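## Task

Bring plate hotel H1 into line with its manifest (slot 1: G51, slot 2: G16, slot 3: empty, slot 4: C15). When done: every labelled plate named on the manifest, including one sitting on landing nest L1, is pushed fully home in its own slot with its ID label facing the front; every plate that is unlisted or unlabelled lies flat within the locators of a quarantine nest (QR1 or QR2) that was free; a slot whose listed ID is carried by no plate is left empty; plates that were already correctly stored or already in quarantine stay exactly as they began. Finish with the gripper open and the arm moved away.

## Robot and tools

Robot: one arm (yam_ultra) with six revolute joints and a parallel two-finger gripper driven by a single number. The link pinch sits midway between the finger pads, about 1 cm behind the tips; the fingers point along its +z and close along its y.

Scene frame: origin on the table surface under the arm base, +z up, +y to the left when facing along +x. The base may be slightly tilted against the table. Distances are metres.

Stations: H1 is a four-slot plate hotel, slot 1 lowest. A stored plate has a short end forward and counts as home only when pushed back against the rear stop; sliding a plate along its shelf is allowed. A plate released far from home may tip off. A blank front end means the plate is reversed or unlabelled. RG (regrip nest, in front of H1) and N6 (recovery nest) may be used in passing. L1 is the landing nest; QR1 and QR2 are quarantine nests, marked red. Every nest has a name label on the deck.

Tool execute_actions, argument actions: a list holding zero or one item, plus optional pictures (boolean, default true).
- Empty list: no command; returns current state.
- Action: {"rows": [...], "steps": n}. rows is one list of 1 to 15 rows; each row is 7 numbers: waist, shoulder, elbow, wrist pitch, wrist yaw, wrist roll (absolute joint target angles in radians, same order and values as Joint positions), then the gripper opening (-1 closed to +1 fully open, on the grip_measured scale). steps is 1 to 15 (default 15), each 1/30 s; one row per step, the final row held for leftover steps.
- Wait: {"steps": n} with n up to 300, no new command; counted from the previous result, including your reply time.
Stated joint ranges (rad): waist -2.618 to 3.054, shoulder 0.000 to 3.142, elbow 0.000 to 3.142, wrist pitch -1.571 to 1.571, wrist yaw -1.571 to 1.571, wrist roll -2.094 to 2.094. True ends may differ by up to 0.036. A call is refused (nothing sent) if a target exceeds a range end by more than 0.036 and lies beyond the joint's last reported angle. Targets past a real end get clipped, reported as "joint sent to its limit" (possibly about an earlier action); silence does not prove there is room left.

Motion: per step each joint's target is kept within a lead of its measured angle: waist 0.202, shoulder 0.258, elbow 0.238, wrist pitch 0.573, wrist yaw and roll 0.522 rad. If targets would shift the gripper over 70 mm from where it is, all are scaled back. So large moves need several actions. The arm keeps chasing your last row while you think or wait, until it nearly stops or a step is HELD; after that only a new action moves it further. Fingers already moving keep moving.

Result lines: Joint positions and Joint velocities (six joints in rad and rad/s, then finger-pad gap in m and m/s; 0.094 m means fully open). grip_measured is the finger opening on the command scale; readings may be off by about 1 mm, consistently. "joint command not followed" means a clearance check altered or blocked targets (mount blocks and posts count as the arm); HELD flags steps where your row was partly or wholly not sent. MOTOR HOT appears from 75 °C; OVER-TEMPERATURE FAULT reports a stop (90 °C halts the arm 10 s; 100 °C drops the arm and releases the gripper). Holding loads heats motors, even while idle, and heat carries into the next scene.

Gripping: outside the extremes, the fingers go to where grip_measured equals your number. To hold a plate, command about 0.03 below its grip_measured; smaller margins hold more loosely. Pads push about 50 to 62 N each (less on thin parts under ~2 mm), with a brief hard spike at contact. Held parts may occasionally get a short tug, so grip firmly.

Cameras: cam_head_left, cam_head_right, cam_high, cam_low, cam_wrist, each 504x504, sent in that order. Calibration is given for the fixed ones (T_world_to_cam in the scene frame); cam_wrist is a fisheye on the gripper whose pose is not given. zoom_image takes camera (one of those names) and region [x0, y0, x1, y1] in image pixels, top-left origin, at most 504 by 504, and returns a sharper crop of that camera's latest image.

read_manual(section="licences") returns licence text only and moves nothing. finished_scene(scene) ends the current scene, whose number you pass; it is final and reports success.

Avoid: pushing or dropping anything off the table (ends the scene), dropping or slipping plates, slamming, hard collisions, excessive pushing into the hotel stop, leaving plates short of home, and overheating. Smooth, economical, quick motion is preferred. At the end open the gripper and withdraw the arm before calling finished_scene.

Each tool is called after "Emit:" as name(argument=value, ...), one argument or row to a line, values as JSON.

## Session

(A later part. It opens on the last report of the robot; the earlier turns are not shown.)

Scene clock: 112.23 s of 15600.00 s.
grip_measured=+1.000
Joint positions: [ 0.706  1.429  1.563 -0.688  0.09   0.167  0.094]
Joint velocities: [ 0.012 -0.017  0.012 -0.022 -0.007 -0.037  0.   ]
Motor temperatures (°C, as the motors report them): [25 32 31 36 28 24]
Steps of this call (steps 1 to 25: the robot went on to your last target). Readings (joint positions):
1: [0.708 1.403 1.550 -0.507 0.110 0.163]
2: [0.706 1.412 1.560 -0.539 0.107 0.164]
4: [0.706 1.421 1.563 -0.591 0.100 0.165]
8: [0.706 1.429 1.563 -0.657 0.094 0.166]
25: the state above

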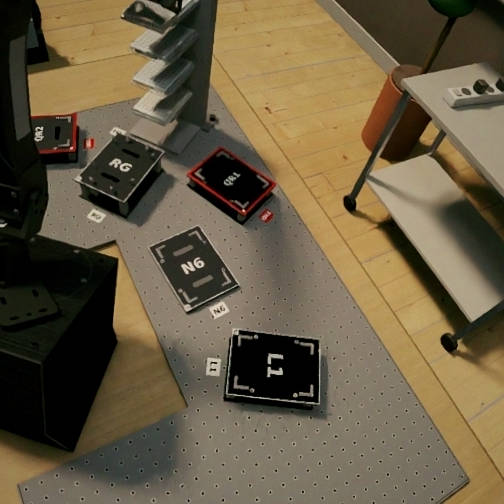

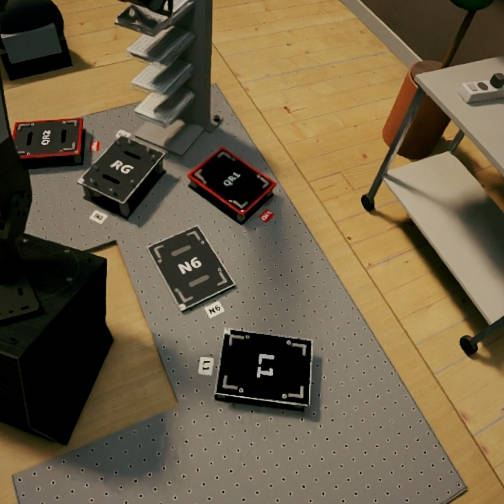

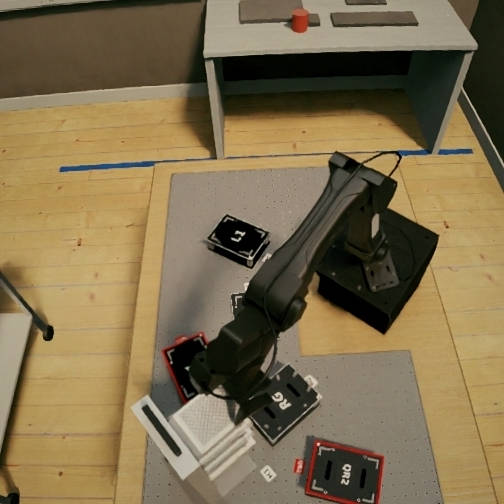

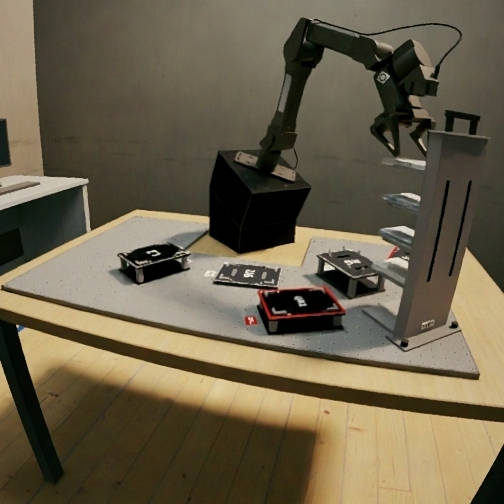

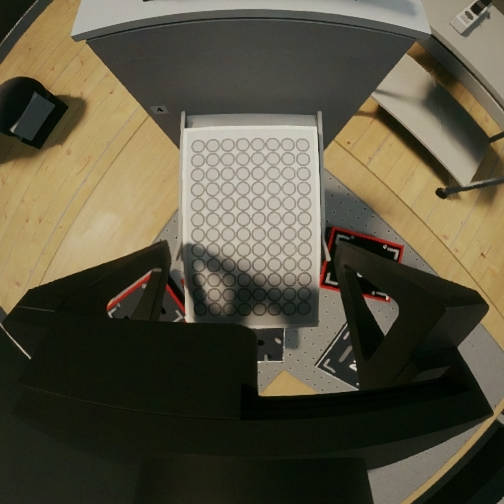

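Emit:
execute_actions(
  actions=[
    {"rows":[[0.715,1.39,1.56,-0.66,0.1,0.173,1],[0.718,1.38,1.55,-0.65,0.104,0.173,1],[0.718,1.37,1.54,-0.64,0.104,0.173,1],[0.718,1.368,1.53,-0.63,0.104,0.173,1],[0.718,1.368,1.52,-0.62,0.104,0.173,1],[0.718,1.368,1.51,-0.61,0.104,0.173,1],[0.718,1.368,1.5,-0.6,0.104,0.173,1],[0.718,1.368,1.49,-0.595,0.104,0.173,1],[0.718,1.368,1.48,-0.595,0.104,0.173,1],[0.718,1.368,1.468,-0.595,0.104,0.173,1]]},
  ],
  pictures=false,
)

Emit:
execute_actions(
  actions=[
    {"steps":10},
  ],
)

Emit:
zoom_image(
  camera="cam_low",
  region=[360, 120, 440, 200],
)

Scene clock: 115.53 s of 15600.00 s.
grip_measured=+1.000
Joint positions: [ 0.706  1.389  1.471 -0.626  0.091  0.167  0.094]
Joint velocities: [ 0.007  0.002 -0.027 -0.007 -0.051 -0.007  0.   ]
Motor temperatures (°C, as the motors report them): [25 33 31 36 28 24]
Steps of this call (steps 1 to 15: the robot went on to your last target; steps 16 to 84: nothing new was sent; steps 85 to 99: all 15 steps of this action). Readings (joint positions):
85: [0.706 1.428 1.563 -0.688 0.090 0.167]
86: [0.706 1.426 1.561 -0.687 0.090 0.167]
88: [0.706 1.414 1.550 -0.676 0.090 0.167]
92: [0.706 1.391 1.519 -0.646 0.091 0.167]
99: the state above

Scene clock: 115.87 s of 15600.00 s.
grip_measured=+1.000
Joint positions: [ 0.706  1.389  1.471 -0.62   0.091  0.167  0.094]
Joint velocities: [ 0.002 -0.002 -0.002 -0.022 -0.037 -0.007  0.   ]
Motor temperatures (°C, as the motors report them): [25 33 31 36 28 24]
Steps of this call (steps 1 to 10: the robot went on to your last target). Readings (joint positions):
1: [0.706 1.389 1.471 -0.626 0.091 0.167]
2: [0.706 1.389 1.471 -0.624 0.091 0.167]
4: [0.706 1.389 1.471 -0.622 0.091 0.167]
8: [0.706 1.389 1.471 -0.620 0.091 0.167]
10: the state above

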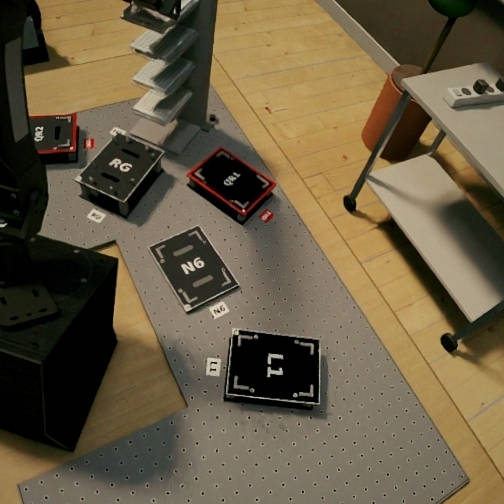

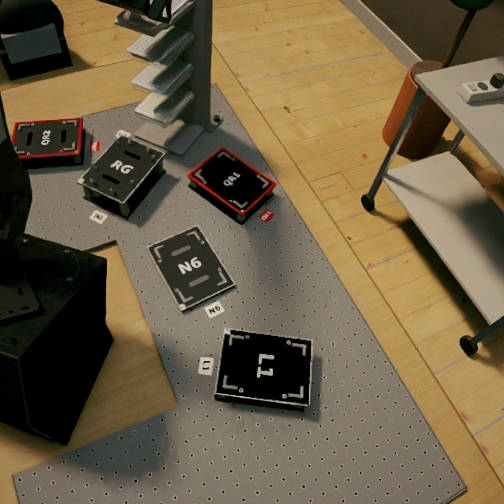

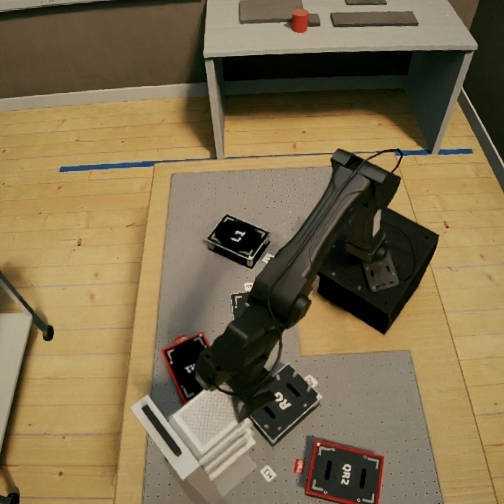

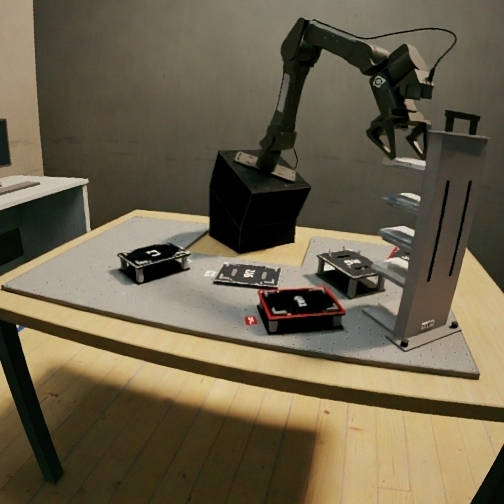

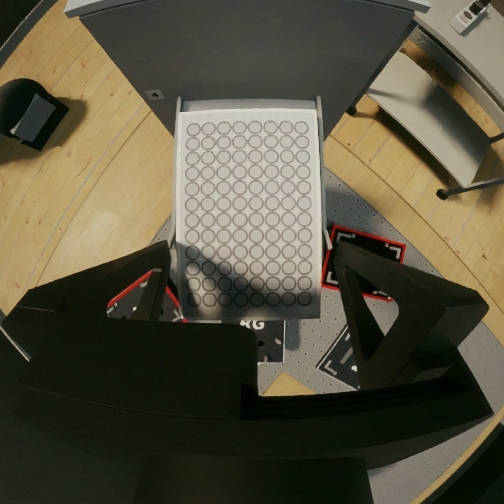

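Region (360, 120, 440, 200) of cam_low's 504x504 image, scaled by 6.300, with more detail than that image has.

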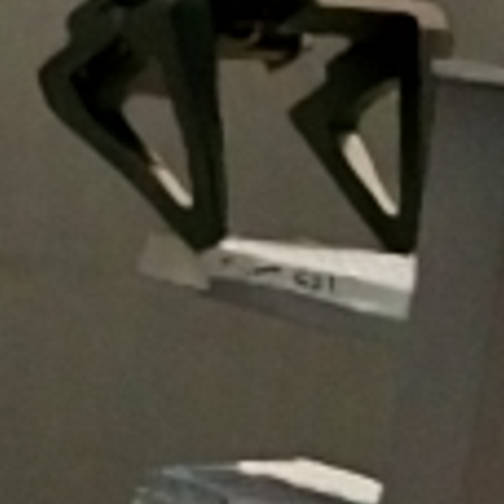

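Emit:
execute_actions(
  actions=[
    {"rows":[[0.722,1.385,1.468,-0.595,0.1,0.173,1],[0.722,1.395,1.468,-0.595,0.1,0.173,1],[0.722,1.403,1.468,-0.595,0.1,0.173,1]],"steps":12},
  ],
  pictures=false,
)

Scene clock: 117.43 s of 15600.00 s.
grip_measured=+1.000
Joint positions: [ 0.714  1.409  1.471 -0.615  0.092  0.167  0.094]
Joint velocities: [-0.007 -0.002  0.007  0.081 -0.007 -0.022  0.   ]
Motor temperatures (°C, as the motors report them): [25 33 31 36 28 24]
Steps of this call (steps 1 to 15: the robot went on to your last target; steps 16 to 35: nothing new was sent; steps 36 to 47: all 12 steps of this action). Readings (joint positions):
36: [0.707 1.389 1.471 -0.619 0.091 0.167]
37: [0.708 1.390 1.471 -0.619 0.091 0.167]
39: [0.712 1.394 1.471 -0.617 0.091 0.167]
43: [0.713 1.408 1.471 -0.617 0.091 0.167]
47: the state above

Emit:
execute_actions(
  actions=[
    {"rows":[[0.714,1.4,1.475,-0.6,0.1,0.173,0.9],[0.714,1.4,1.475,-0.6,0.1,0.173,0.85],[0.714,1.4,1.475,-0.6,0.1,0.173,0.8],[0.714,1.4,1.475,-0.6,0.1,0.173,0.7]],"steps":10},
  ],
)

Emit:
zoom_image(
  camera="cam_low",
  region=[360, 120, 440, 200],
)

Emit:
zoom_image(
  camera="cam_head_right",
  region=[130, 135, 310, 315],
)

Scene clock: 119.30 s of 15600.00 s.
grip_measured=+0.735
Joint positions: [ 0.714  1.409  1.471 -0.615  0.093  0.167  0.081]
Joint velocities: [ 0.022  0.012  0.002  0.081 -0.022 -0.037 -0.001]
Motor temperatures (°C, as the motors report them): [25 33 31 36 28 24]
Steps of this call (steps 1 to 15: the robot went on to your last target; steps 16 to 46: nothing new was sent; steps 47 to 56: all 10 steps of this action). Readings (joint positions):
47: [0.714 1.409 1.471 -0.615 0.092 0.167]
48: [0.714 1.409 1.471 -0.615 0.092 0.167]
50: [0.714 1.409 1.471 -0.615 0.093 0.167]
54: [0.714 1.409 1.471 -0.615 0.093 0.167]
56: the state above

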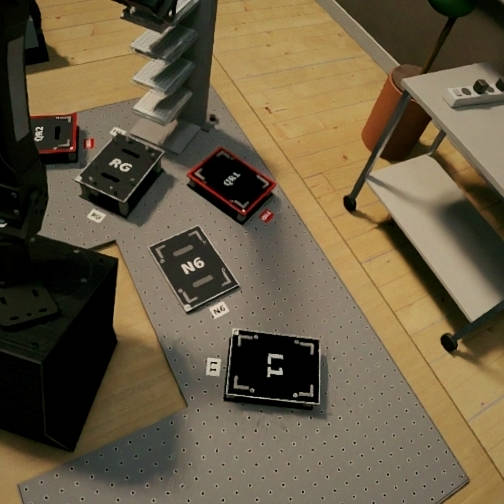

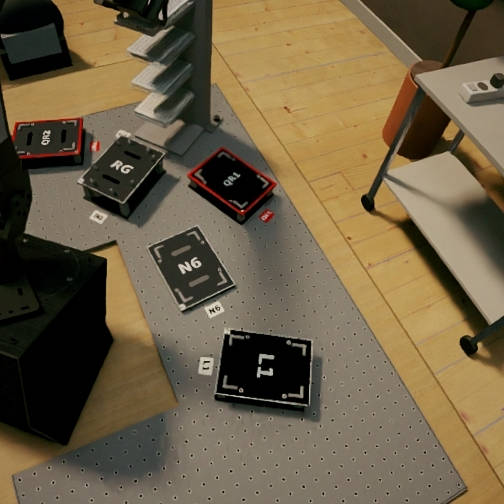

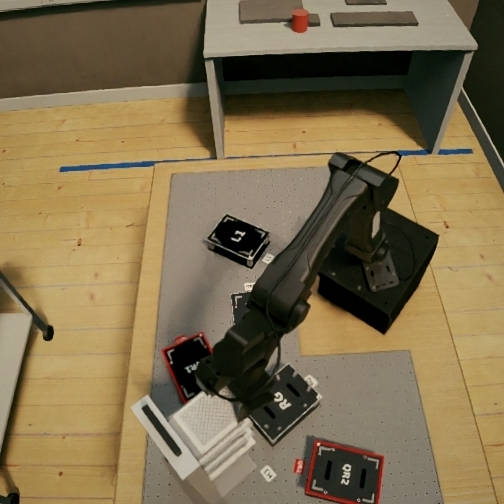

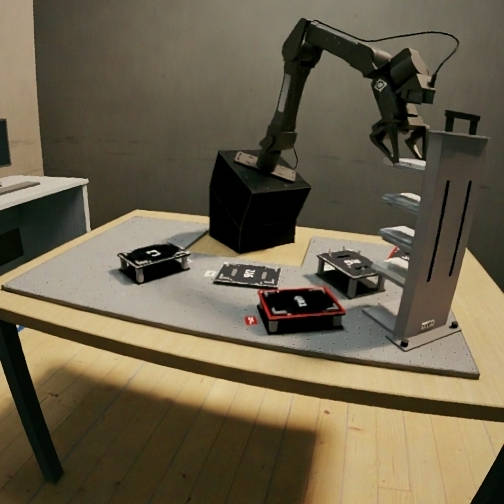

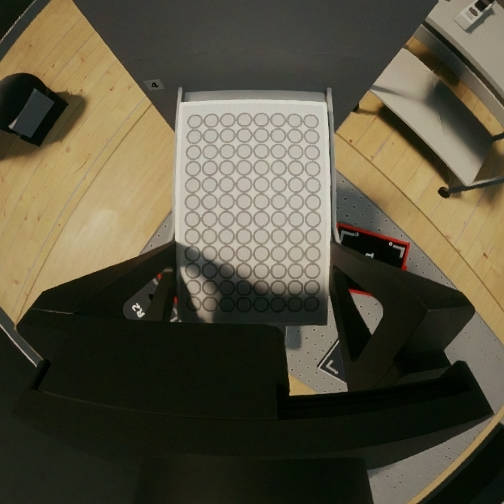

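Region (360, 120, 440, 200) of cam_low's 504x504 image, scaled by 6.300, with more detail than that image has.

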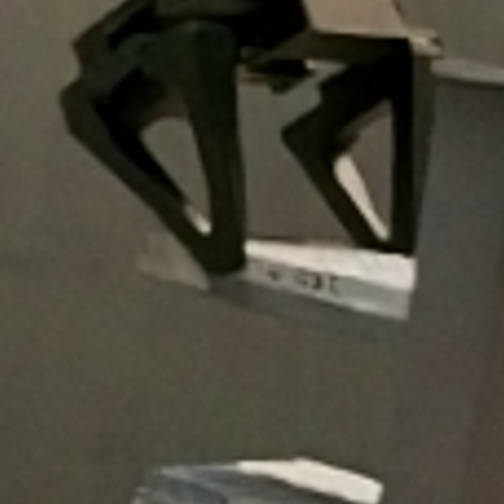

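Region (130, 135, 310, 315) of cam_head_right's 504x504 image, scaled by 2.800, with more detail than that image has.

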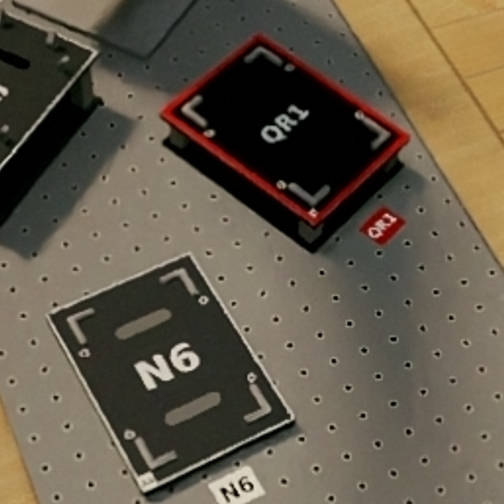

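Emit:
execute_actions(
  actions=[
    {"rows":[[0.714,1.37,1.475,-0.62,0.1,0.173,0.68],[0.714,1.355,1.475,-0.64,0.1,0.173,0.68],[0.714,1.34,1.475,-0.66,0.1,0.173,0.68],[0.714,1.32,1.475,-0.68,0.1,0.173,0.68],[0.714,1.3,1.475,-0.7,0.1,0.173,0.68],[0.714,1.28,1.475,-0.72,0.1,0.173,0.68],[0.714,1.26,1.475,-0.74,0.1,0.173,0.68],[0.714,1.24,1.475,-0.76,0.1,0.173,0.68],[0.7,1.22,1.475,-0.78,0.1,0.173,0.68],[0.68,1.2,1.475,-0.8,0.08,0.15,0.68],[0.65,1.2,1.475,-0.83,0.05,0.1,0.68],[0.62,1.2,1.475,-0.86,0,0,0.68],[0.58,1.2,1.475,-0.89,-0.05,-0.1,0.68],[0.54,1.2,1.475,-0.92,-0.1,-0.2,0.68],[0.5,1.2,1.475,-0.95,-0.15,-0.3,0.68]]},
  ],
  pictures=false,
)

Emit:
execute_actions(
  actions=[
    {"rows":[[0.46,1.2,1.48,-0.98,-0.2,-0.4,0.68],[0.42,1.21,1.49,-1.01,-0.25,-0.5,0.68],[0.38,1.23,1.51,-1.04,-0.3,-0.6,0.68],[0.34,1.26,1.53,-1.07,-0.35,-0.7,0.68],[0.3,1.29,1.55,-1.1,-0.4,-0.8,0.68],[0.26,1.32,1.57,-1.13,-0.45,-0.9,0.68],[0.22,1.36,1.59,-1.16,-0.5,-1.0,0.68],[0.18,1.4,1.62,-1.19,-0.55,-1.1,0.68],[0.14,1.44,1.65,-1.22,-0.6,-1.2,0.68],[0.1,1.48,1.68,-1.25,-0.65,-1.3,0.68],[0.06,1.52,1.71,-1.28,-0.7,-1.4,0.68],[0.02,1.56,1.74,-1.3,-0.75,-1.5,0.68],[-0.01,1.6,1.77,-1.32,-0.8,-1.6,0.68],[-0.03,1.65,1.8,-1.34,-0.83,-1.7,0.68],[-0.042,1.7,1.83,-1.35,-0.86,-1.8,0.68]]},
  ],
  pictures=false,
)

Emit:
execute_actions(
  actions=[
    {"rows":[[-0.042,1.75,1.86,-1.35,-0.86,-1.9,0.68],[-0.042,1.8,1.89,-1.35,-0.86,-1.97,0.68],[-0.042,1.85,1.92,-1.35,-0.86,-1.97,0.68],[-0.042,1.9,1.95,-1.35,-0.86,-1.97,0.68],[-0.042,1.95,1.98,-1.34,-0.86,-1.97,0.68],[-0.042,2.0,2.01,-1.32,-0.86,-1.97,0.68],[-0.042,2.05,2.04,-1.3,-0.86,-1.97,0.68],[-0.042,2.1,2.07,-1.28,-0.86,-1.97,0.68],[-0.042,2.15,2.09,-1.26,-0.86,-1.97,0.68],[-0.042,2.2,2.11,-1.24,-0.86,-1.97,0.68],[-0.042,2.25,2.13,-1.22,-0.86,-1.97,0.68],[-0.042,2.3,2.14,-1.2,-0.86,-1.97,0.68],[-0.042,2.34,2.15,-1.18,-0.86,-1.97,0.68],[-0.042,2.37,2.155,-1.16,-0.86,-1.97,0.68],[-0.042,2.4,2.16,-1.15,-0.86,-1.97,0.68]]},
  ],
  pictures=false,
)

Emit:
execute_actions(
  actions=[
    {"steps":20},
  ],
)

Scene clock: 129.50 s of 15600.00 s.
grip_measured=+0.735
Joint positions: [ 0.577  1.203  1.471 -0.83  -0.012 -0.025  0.081]
Joint velocities: [-1.15  -0.002 -0.002 -0.74  -0.886 -1.912  0.   ]
Motor temperatures (°C, as the motors report them): [25 34 30 35 28 24]
Steps of this call (steps 1 to 15: the robot went on to your last target; steps 16 to 90: nothing new was sent; then 6.70 s passed at rest; steps 91 to 105: all 15 steps of this action). Readings (joint positions):
91: [0.714 1.408 1.471 -0.616 0.093 0.167]
92: [0.714 1.406 1.471 -0.619 0.093 0.167]
94: [0.714 1.392 1.471 -0.639 0.092 0.167]
98: [0.714 1.321 1.471 -0.701 0.093 0.167]
105: the state above

Scene clock: 130.00 s of 15600.00 s.
grip_measured=+0.735
Joint positions: [ 0.003  1.628  1.745 -1.25  -0.658 -1.378  0.082]
Joint velocities: [-0.745  1.287  0.901 -0.549 -1.136 -2.85   0.   ]
Motor temperatures (°C, as the motors report them): [25 34 30 35 28 24]
Steps of this call (steps 1 to 15: all 15 steps of this action). Readings (joint positions):
1: [0.537 1.204 1.471 -0.855 -0.045 -0.094]
2: [0.495 1.207 1.471 -0.885 -0.081 -0.170]
4: [0.414 1.222 1.475 -0.947 -0.160 -0.335]
8: [0.259 1.329 1.545 -1.073 -0.339 -0.699]
15: the state above

Scene clock: 130.50 s of 15600.00 s.
grip_measured=+0.735
Joint positions: [-0.039  2.354  2.119 -1.198 -0.825 -1.943  0.082]
Joint velocities: [ 0.002  1.17   0.12   0.491 -0.007 -0.3    0.001]
Motor temperatures (°C, as the motors report them): [25 34 30 35 28 24]
Steps of this call (steps 1 to 15: all 15 steps of this action). Readings (joint positions):
1: [-0.018 1.674 1.777 -1.268 -0.691 -1.477]
2: [-0.032 1.720 1.809 -1.280 -0.717 -1.571]
4: [-0.040 1.815 1.872 -1.297 -0.756 -1.714]
8: [-0.039 2.016 1.993 -1.298 -0.802 -1.862]
15: the state above

Scene clock: 131.17 s of 15600.00 s.
grip_measured=+0.735
Joint positions: [-0.039  2.425  2.13  -1.152 -0.829 -1.964  0.082]
Joint velocities: [ 0.017  0.002  0.012 -0.022 -0.051  0.022  0.   ]
Motor temperatures (°C, as the motors report them): [25 34 30 35 28 24]
Steps of this call (steps 1 to 20: the robot went on to your last target). Readings (joint positions):
1: [-0.039 2.390 2.120 -1.183 -0.825 -1.947]
2: [-0.039 2.420 2.120 -1.175 -0.825 -1.950]
4: [-0.039 2.457 2.120 -1.169 -0.823 -1.955]
8: [-0.039 2.452 2.120 -1.162 -0.823 -1.960]
20: the state above

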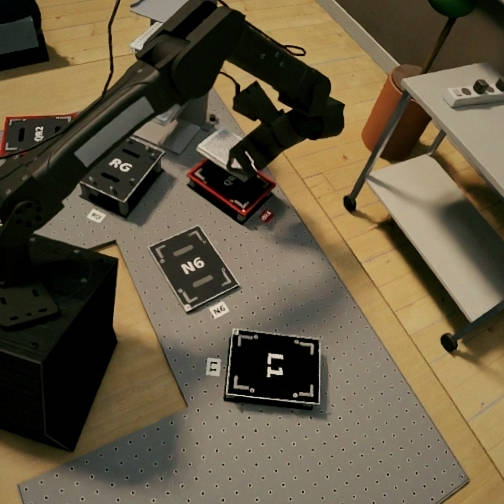

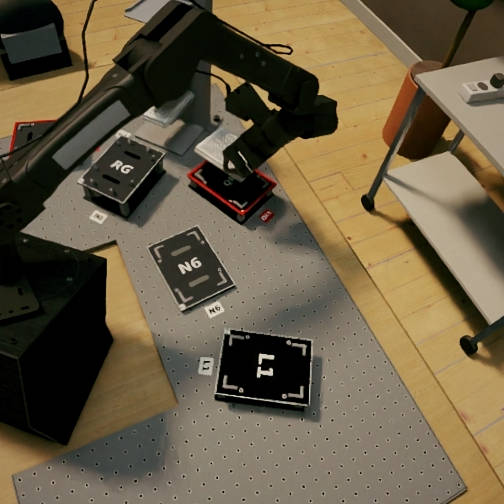

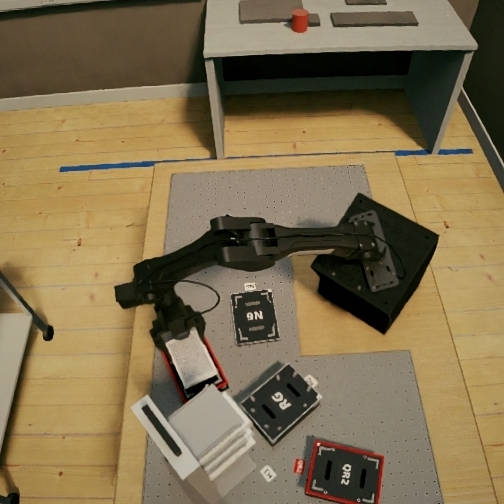

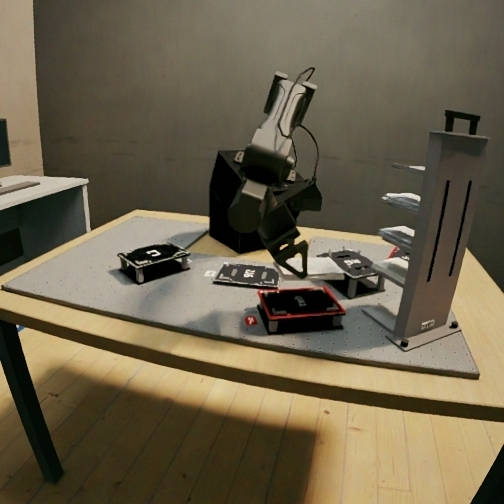

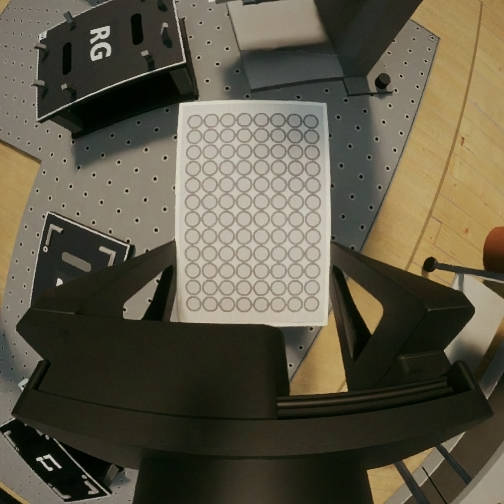

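Emit:
execute_actions(
  actions=[
    {"rows":[[-0.03,2.41,2.14,-1.14,-0.87,-1.96,0.68],[-0.026,2.416,2.13,-1.13,-0.88,-1.955,0.68],[-0.022,2.422,2.125,-1.12,-0.885,-1.95,0.68],[-0.018,2.428,2.12,-1.11,-0.885,-1.945,0.68],[-0.014,2.434,2.115,-1.1,-0.885,-1.94,0.68],[-0.011,2.44,2.115,-1.09,-0.885,-1.935,0.68],[-0.008,2.446,2.115,-1.08,-0.885,-1.93,0.68],[-0.005,2.452,2.115,-1.07,-0.885,-1.927,0.68],[-0.005,2.458,2.115,-1.06,-0.885,-1.927,0.68],[-0.005,2.464,2.115,-1.06,-0.885,-1.927,0.68],[-0.005,2.47,2.115,-1.06,-0.885,-1.927,0.68]]},
  ],
  pictures=false,
)

Emit:
execute_actions(
  actions=[
    {"steps":10},
  ],
)

Emit:
zoom_image(
  camera="cam_low",
  region=[240, 230, 366, 340],
)

Scene clock: 135.03 s of 15600.00 s.
grip_measured=+0.735
Joint positions: [ 0.006  2.486  2.13  -1.073 -0.852 -1.936  0.082]
Joint velocities: [-0.022  0.066 -0.002 -0.037 -0.022  0.022 -0.001]
Motor temperatures (°C, as the motors report them): [25 36 30 35 28 24]
Steps of this call (steps 1 to 15: the robot went on to your last target; steps 16 to 90: nothing new was sent; then 0.37 s passed at rest; steps 91 to 105: all 15 steps of this action). Readings (joint positions):
91: [-0.038 2.425 2.130 -1.151 -0.830 -1.964]
92: [-0.037 2.425 2.130 -1.148 -0.832 -1.964]
94: [-0.031 2.426 2.130 -1.139 -0.838 -1.960]
98: [-0.011 2.440 2.130 -1.108 -0.848 -1.948]
105: the state above

Scene clock: 135.37 s of 15600.00 s.
grip_measured=+0.735
Joint positions: [ 0.006  2.489  2.13  -1.064 -0.852 -1.933  0.082]
Joint velocities: [-0.007  0.017 -0.017  0.051  0.037 -0.037 -0.   ]
Motor temperatures (°C, as the motors report them): [25 36 30 35 28 24]
Steps of this call (steps 1 to 10: the robot went on to your last target). Readings (joint positions):
1: [0.006 2.488 2.130 -1.071 -0.852 -1.936]
2: [0.006 2.489 2.130 -1.070 -0.852 -1.935]
4: [0.006 2.489 2.130 -1.068 -0.852 -1.935]
8: [0.006 2.489 2.130 -1.065 -0.852 -1.934]
10: the state above

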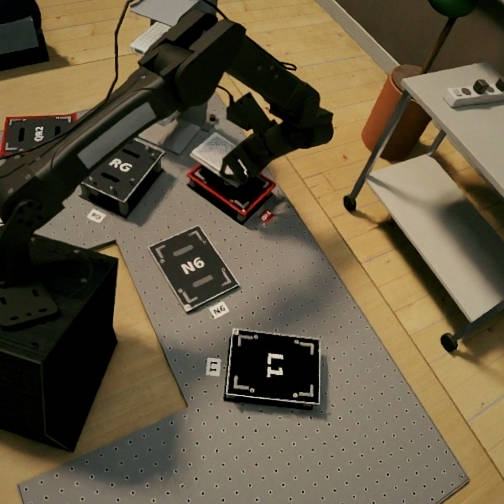

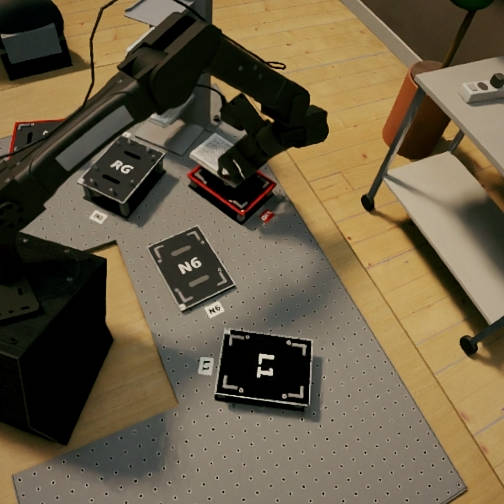

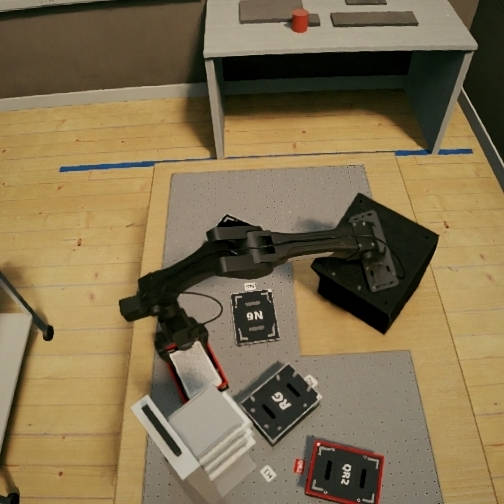

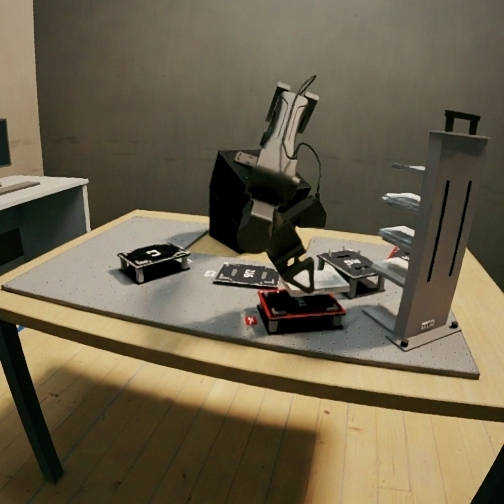

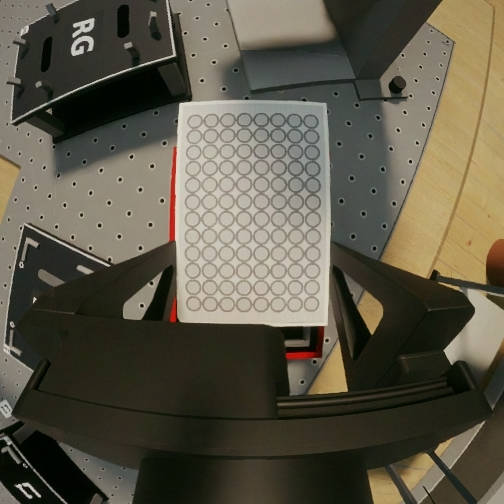

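Region (240, 230, 366, 340) of cam_low's 504x504 image, scaled by 4.000, with more detail than that image has; it fills the top 440 rows of this view, and the rest is white.

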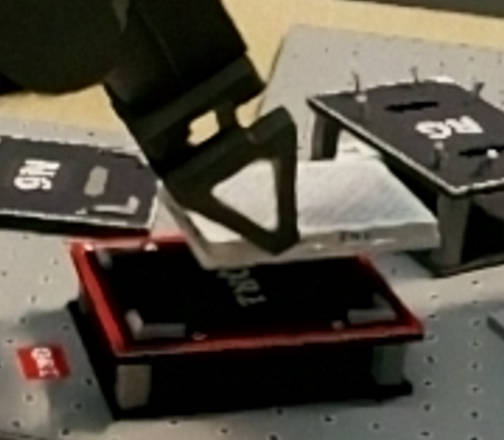

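Emit:
execute_actions(
  actions=[
    {"rows":[[-0.015,2.47,2.165,-1.08,-0.885,-1.94,0.68],[-0.022,2.478,2.175,-1.09,-0.885,-1.95,0.68],[-0.029,2.486,2.183,-1.1,-0.885,-1.96,0.68],[-0.036,2.494,2.19,-1.105,-0.885,-1.97,0.68],[-0.043,2.502,2.197,-1.105,-0.885,-1.97,0.68],[-0.05,2.51,2.204,-1.105,-0.885,-1.97,0.68],[-0.052,2.518,2.211,-1.105,-0.885,-1.97,0.68],[-0.052,2.526,2.218,-1.105,-0.885,-1.97,0.68],[-0.052,2.534,2.225,-1.105,-0.885,-1.97,0.68],[-0.052,2.542,2.232,-1.105,-0.885,-1.97,0.68],[-0.052,2.55,2.238,-1.105,-0.885,-1.97,0.68],[-0.052,2.556,2.243,-1.105,-0.885,-1.97,0.68]]},
  ],
  pictures=false,
)

Emit:
execute_actions(
  actions=[
    {"steps":10},
  ],
)

Emit:
zoom_image(
  camera="cam_low",
  region=[240, 230, 366, 340],
)

Scene clock: 138.93 s of 15600.00 s.
grip_measured=+0.735
Joint positions: [-0.041  2.562  2.209 -1.076 -0.855 -1.962  0.082]
Joint velocities: [ 0.007  0.159  0.017 -0.051 -0.022 -0.022  0.   ]
Motor temperatures (°C, as the motors report them): [25 37 30 34 28 24]
Steps of this call (steps 1 to 15: the robot went on to your last target; steps 16 to 90: nothing new was sent; then 0.07 s passed at rest; steps 91 to 105: all 15 steps of this action). Readings (joint positions):
91: [0.004 2.501 2.122 -1.039 -0.851 -1.926]
92: [0.004 2.501 2.125 -1.046 -0.851 -1.929]
94: [0.001 2.503 2.138 -1.061 -0.851 -1.940]
98: [-0.018 2.514 2.175 -1.074 -0.854 -1.954]
105: the state above

Scene clock: 139.27 s of 15600.00 s.
grip_measured=+0.735
Joint positions: [-0.041  2.569  2.209 -1.081 -0.867 -1.964  0.082]
Joint velocities: [-0.007  0.022  0.007 -0.022 -0.037  0.051  0.001]
Motor temperatures (°C, as the motors report them): [25 37 30 34 28 24]
Steps of this call (steps 1 to 10: the robot went on to your last target). Readings (joint positions):
1: [-0.041 2.567 2.209 -1.078 -0.857 -1.962]
2: [-0.041 2.569 2.209 -1.079 -0.862 -1.963]
4: [-0.041 2.569 2.209 -1.080 -0.864 -1.964]
8: [-0.041 2.569 2.209 -1.081 -0.867 -1.964]
10: the state above

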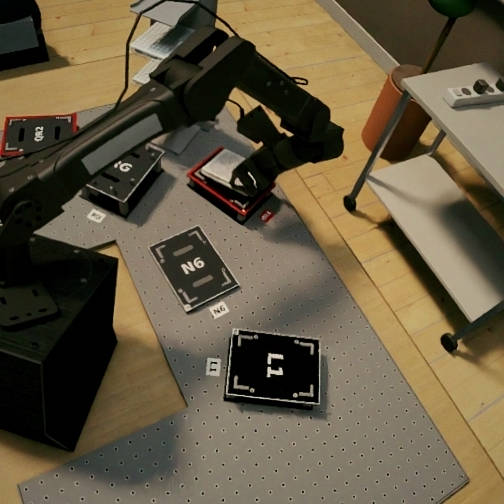

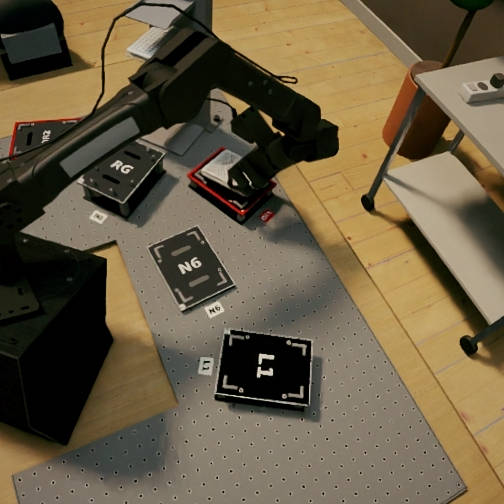

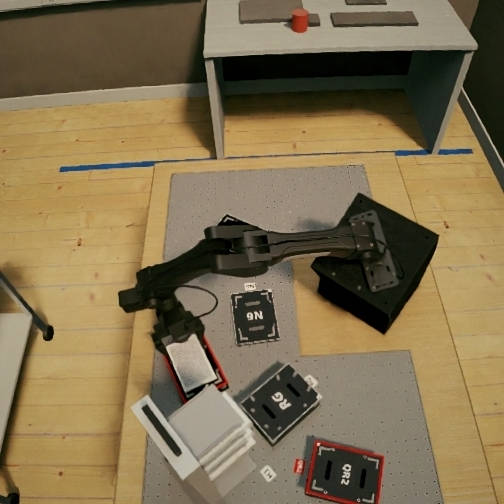

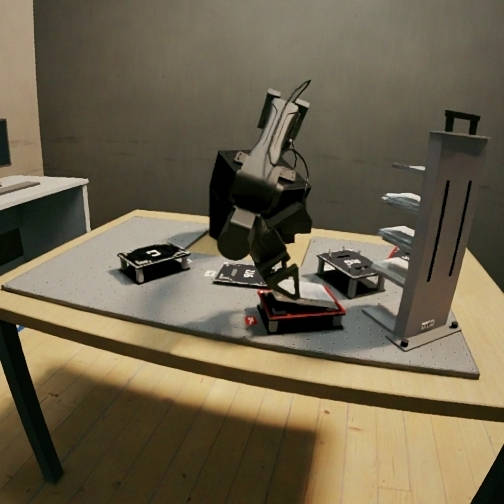

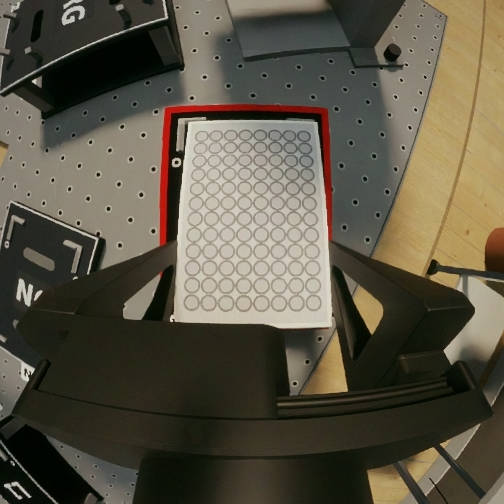

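Region (240, 230, 366, 340) of cam_low's 504x504 image, scaled by 4.000, with more detail than that image has; it fills the top 440 rows of this view, and the rest is white.

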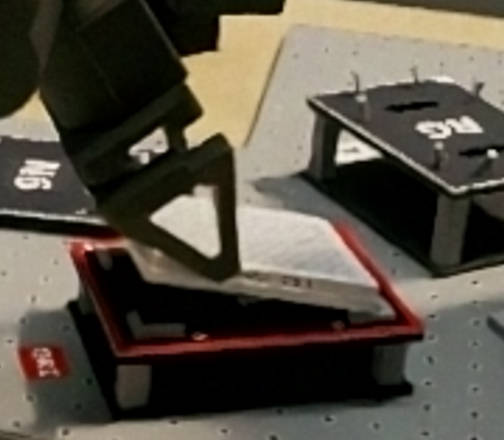

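Emit:
execute_actions(
  actions=[
    {"rows":[[-0.052,2.53,2.243,-1.105,-0.885,-1.97,0.66],[-0.052,2.52,2.243,-1.105,-0.885,-1.97,0.66],[-0.052,2.52,2.243,-1.115,-0.885,-1.97,0.66],[-0.052,2.52,2.243,-1.125,-0.885,-1.97,0.66],[-0.052,2.52,2.243,-1.135,-0.885,-1.97,0.66]]},
  ],
)

Emit:
zoom_image(
  camera="cam_wrist",
  region=[140, 90, 370, 350],
)

Scene clock: 141.20 s of 15600.00 s.
grip_measured=+0.735
Joint positions: [-0.041  2.55   2.209 -1.11  -0.867 -1.965  0.082]
Joint velocities: [-0.017 -0.027  0.017  0.037 -0.007  0.037  0.001]
Motor temperatures (°C, as the motors report them): [25 38 30 34 28 24]
Steps of this call (steps 1 to 30: the robot went on to your last target; steps 31 to 43: nothing new was sent; steps 44 to 58: all 15 steps of this action). Readings (joint positions):
44: [-0.041 2.568 2.209 -1.081 -0.867 -1.965]
45: [-0.041 2.567 2.209 -1.081 -0.867 -1.965]
47: [-0.041 2.562 2.209 -1.086 -0.867 -1.965]
51: [-0.041 2.551 2.209 -1.101 -0.867 -1.965]
58: the state above

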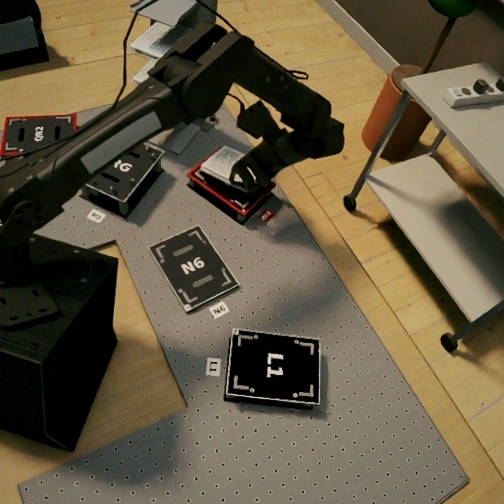

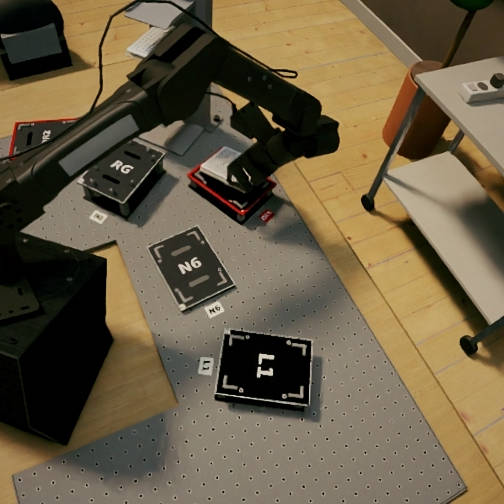

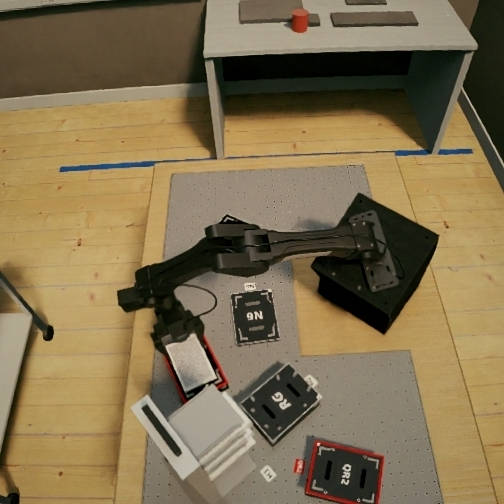

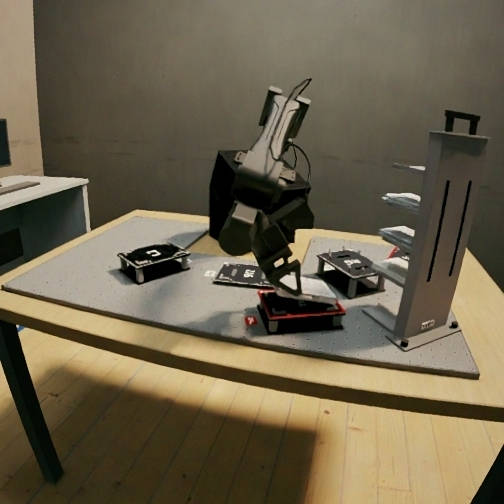

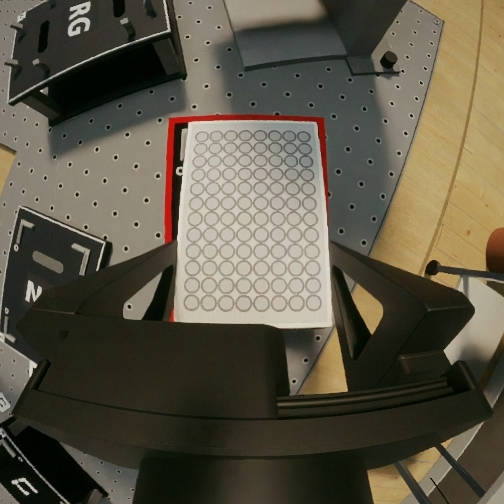

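Region (140, 90, 370, 350) of cam_wrist's 504x504 image, scaled by 1.938, with more detail than that image has; it fills the left 446 columns of this view, and the rest is white.

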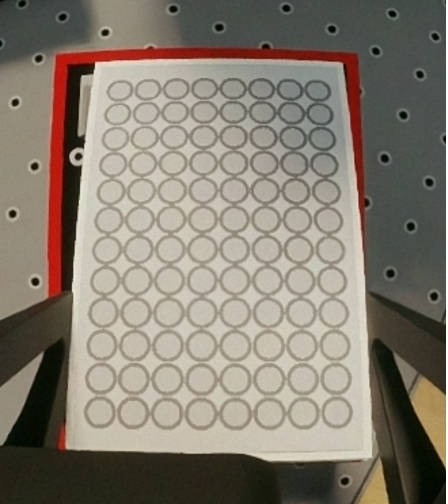

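Lower q2 to bring it left and down.

Emit:
execute_actions(
  actions=[
    {"rows":[[-0.052,2.535,2.243,-1.125,-0.885,-1.97,0.66],[-0.052,2.54,2.243,-1.125,-0.885,-1.97,0.66],[-0.052,2.545,2.243,-1.125,-0.885,-1.97,0.66],[-0.052,2.55,2.243,-1.125,-0.885,-1.97,0.66]]},
  ],
)

Emit:
zoom_image(
  camera="cam_wrist",
  region=[140, 90, 370, 350],
)

Scene clock: 143.70 s of 15600.00 s.
grip_measured=+0.735
Joint positions: [-0.041  2.56   2.209 -1.112 -0.867 -1.965  0.082]
Joint velocities: [-0.022  0.022 -0.002 -0.037  0.007 -0.051 -0.   ]
Motor temperatures (°C, as the motors report them): [25 38 30 34 28 24]
Steps of this call (steps 1 to 15: the robot went on to your last target; steps 16 to 60: nothing new was sent; steps 61 to 75: all 15 steps of this action). Readings (joint positions):
61: [-0.041 2.550 2.209 -1.112 -0.867 -1.965]
62: [-0.041 2.550 2.209 -1.112 -0.867 -1.965]
64: [-0.041 2.551 2.209 -1.112 -0.867 -1.965]
68: [-0.041 2.555 2.209 -1.112 -0.867 -1.965]
75: the state above

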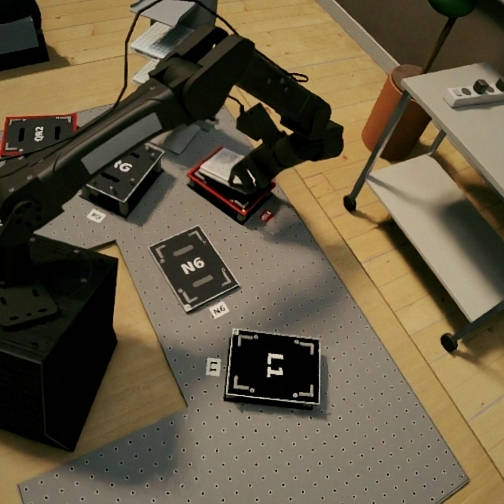

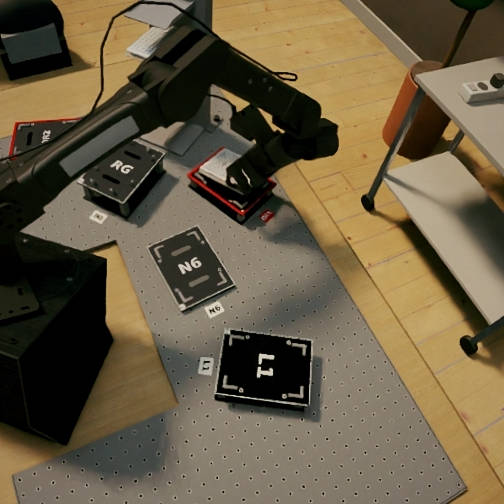

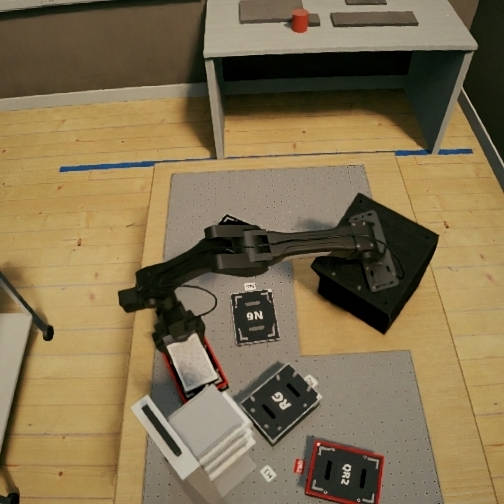

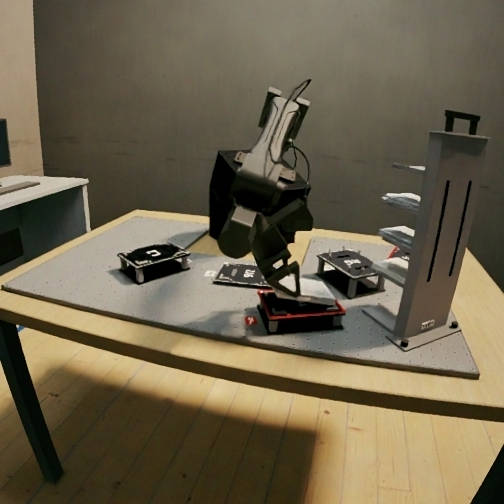

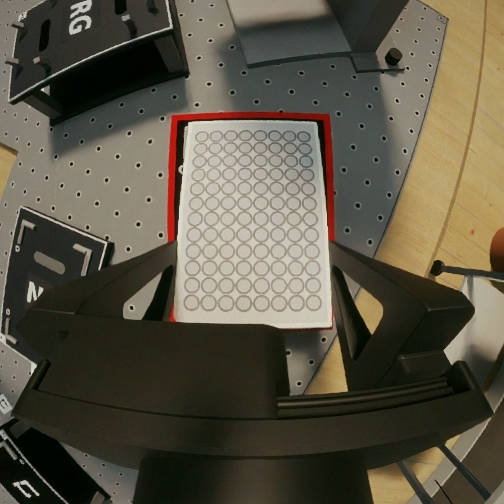

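Region (140, 90, 370, 350) of cam_wrist's 504x504 image, scaled by 1.938, with more detail than that image has; it fills the left 446 columns of this view, and the rest is white.

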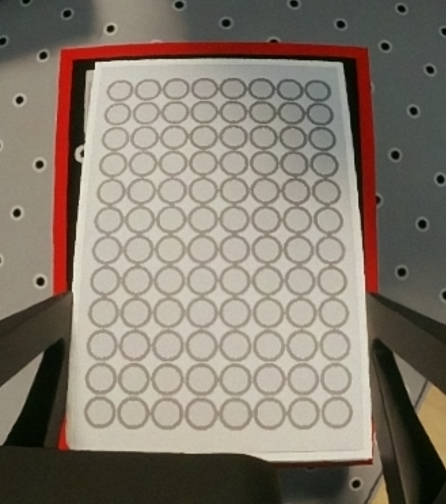

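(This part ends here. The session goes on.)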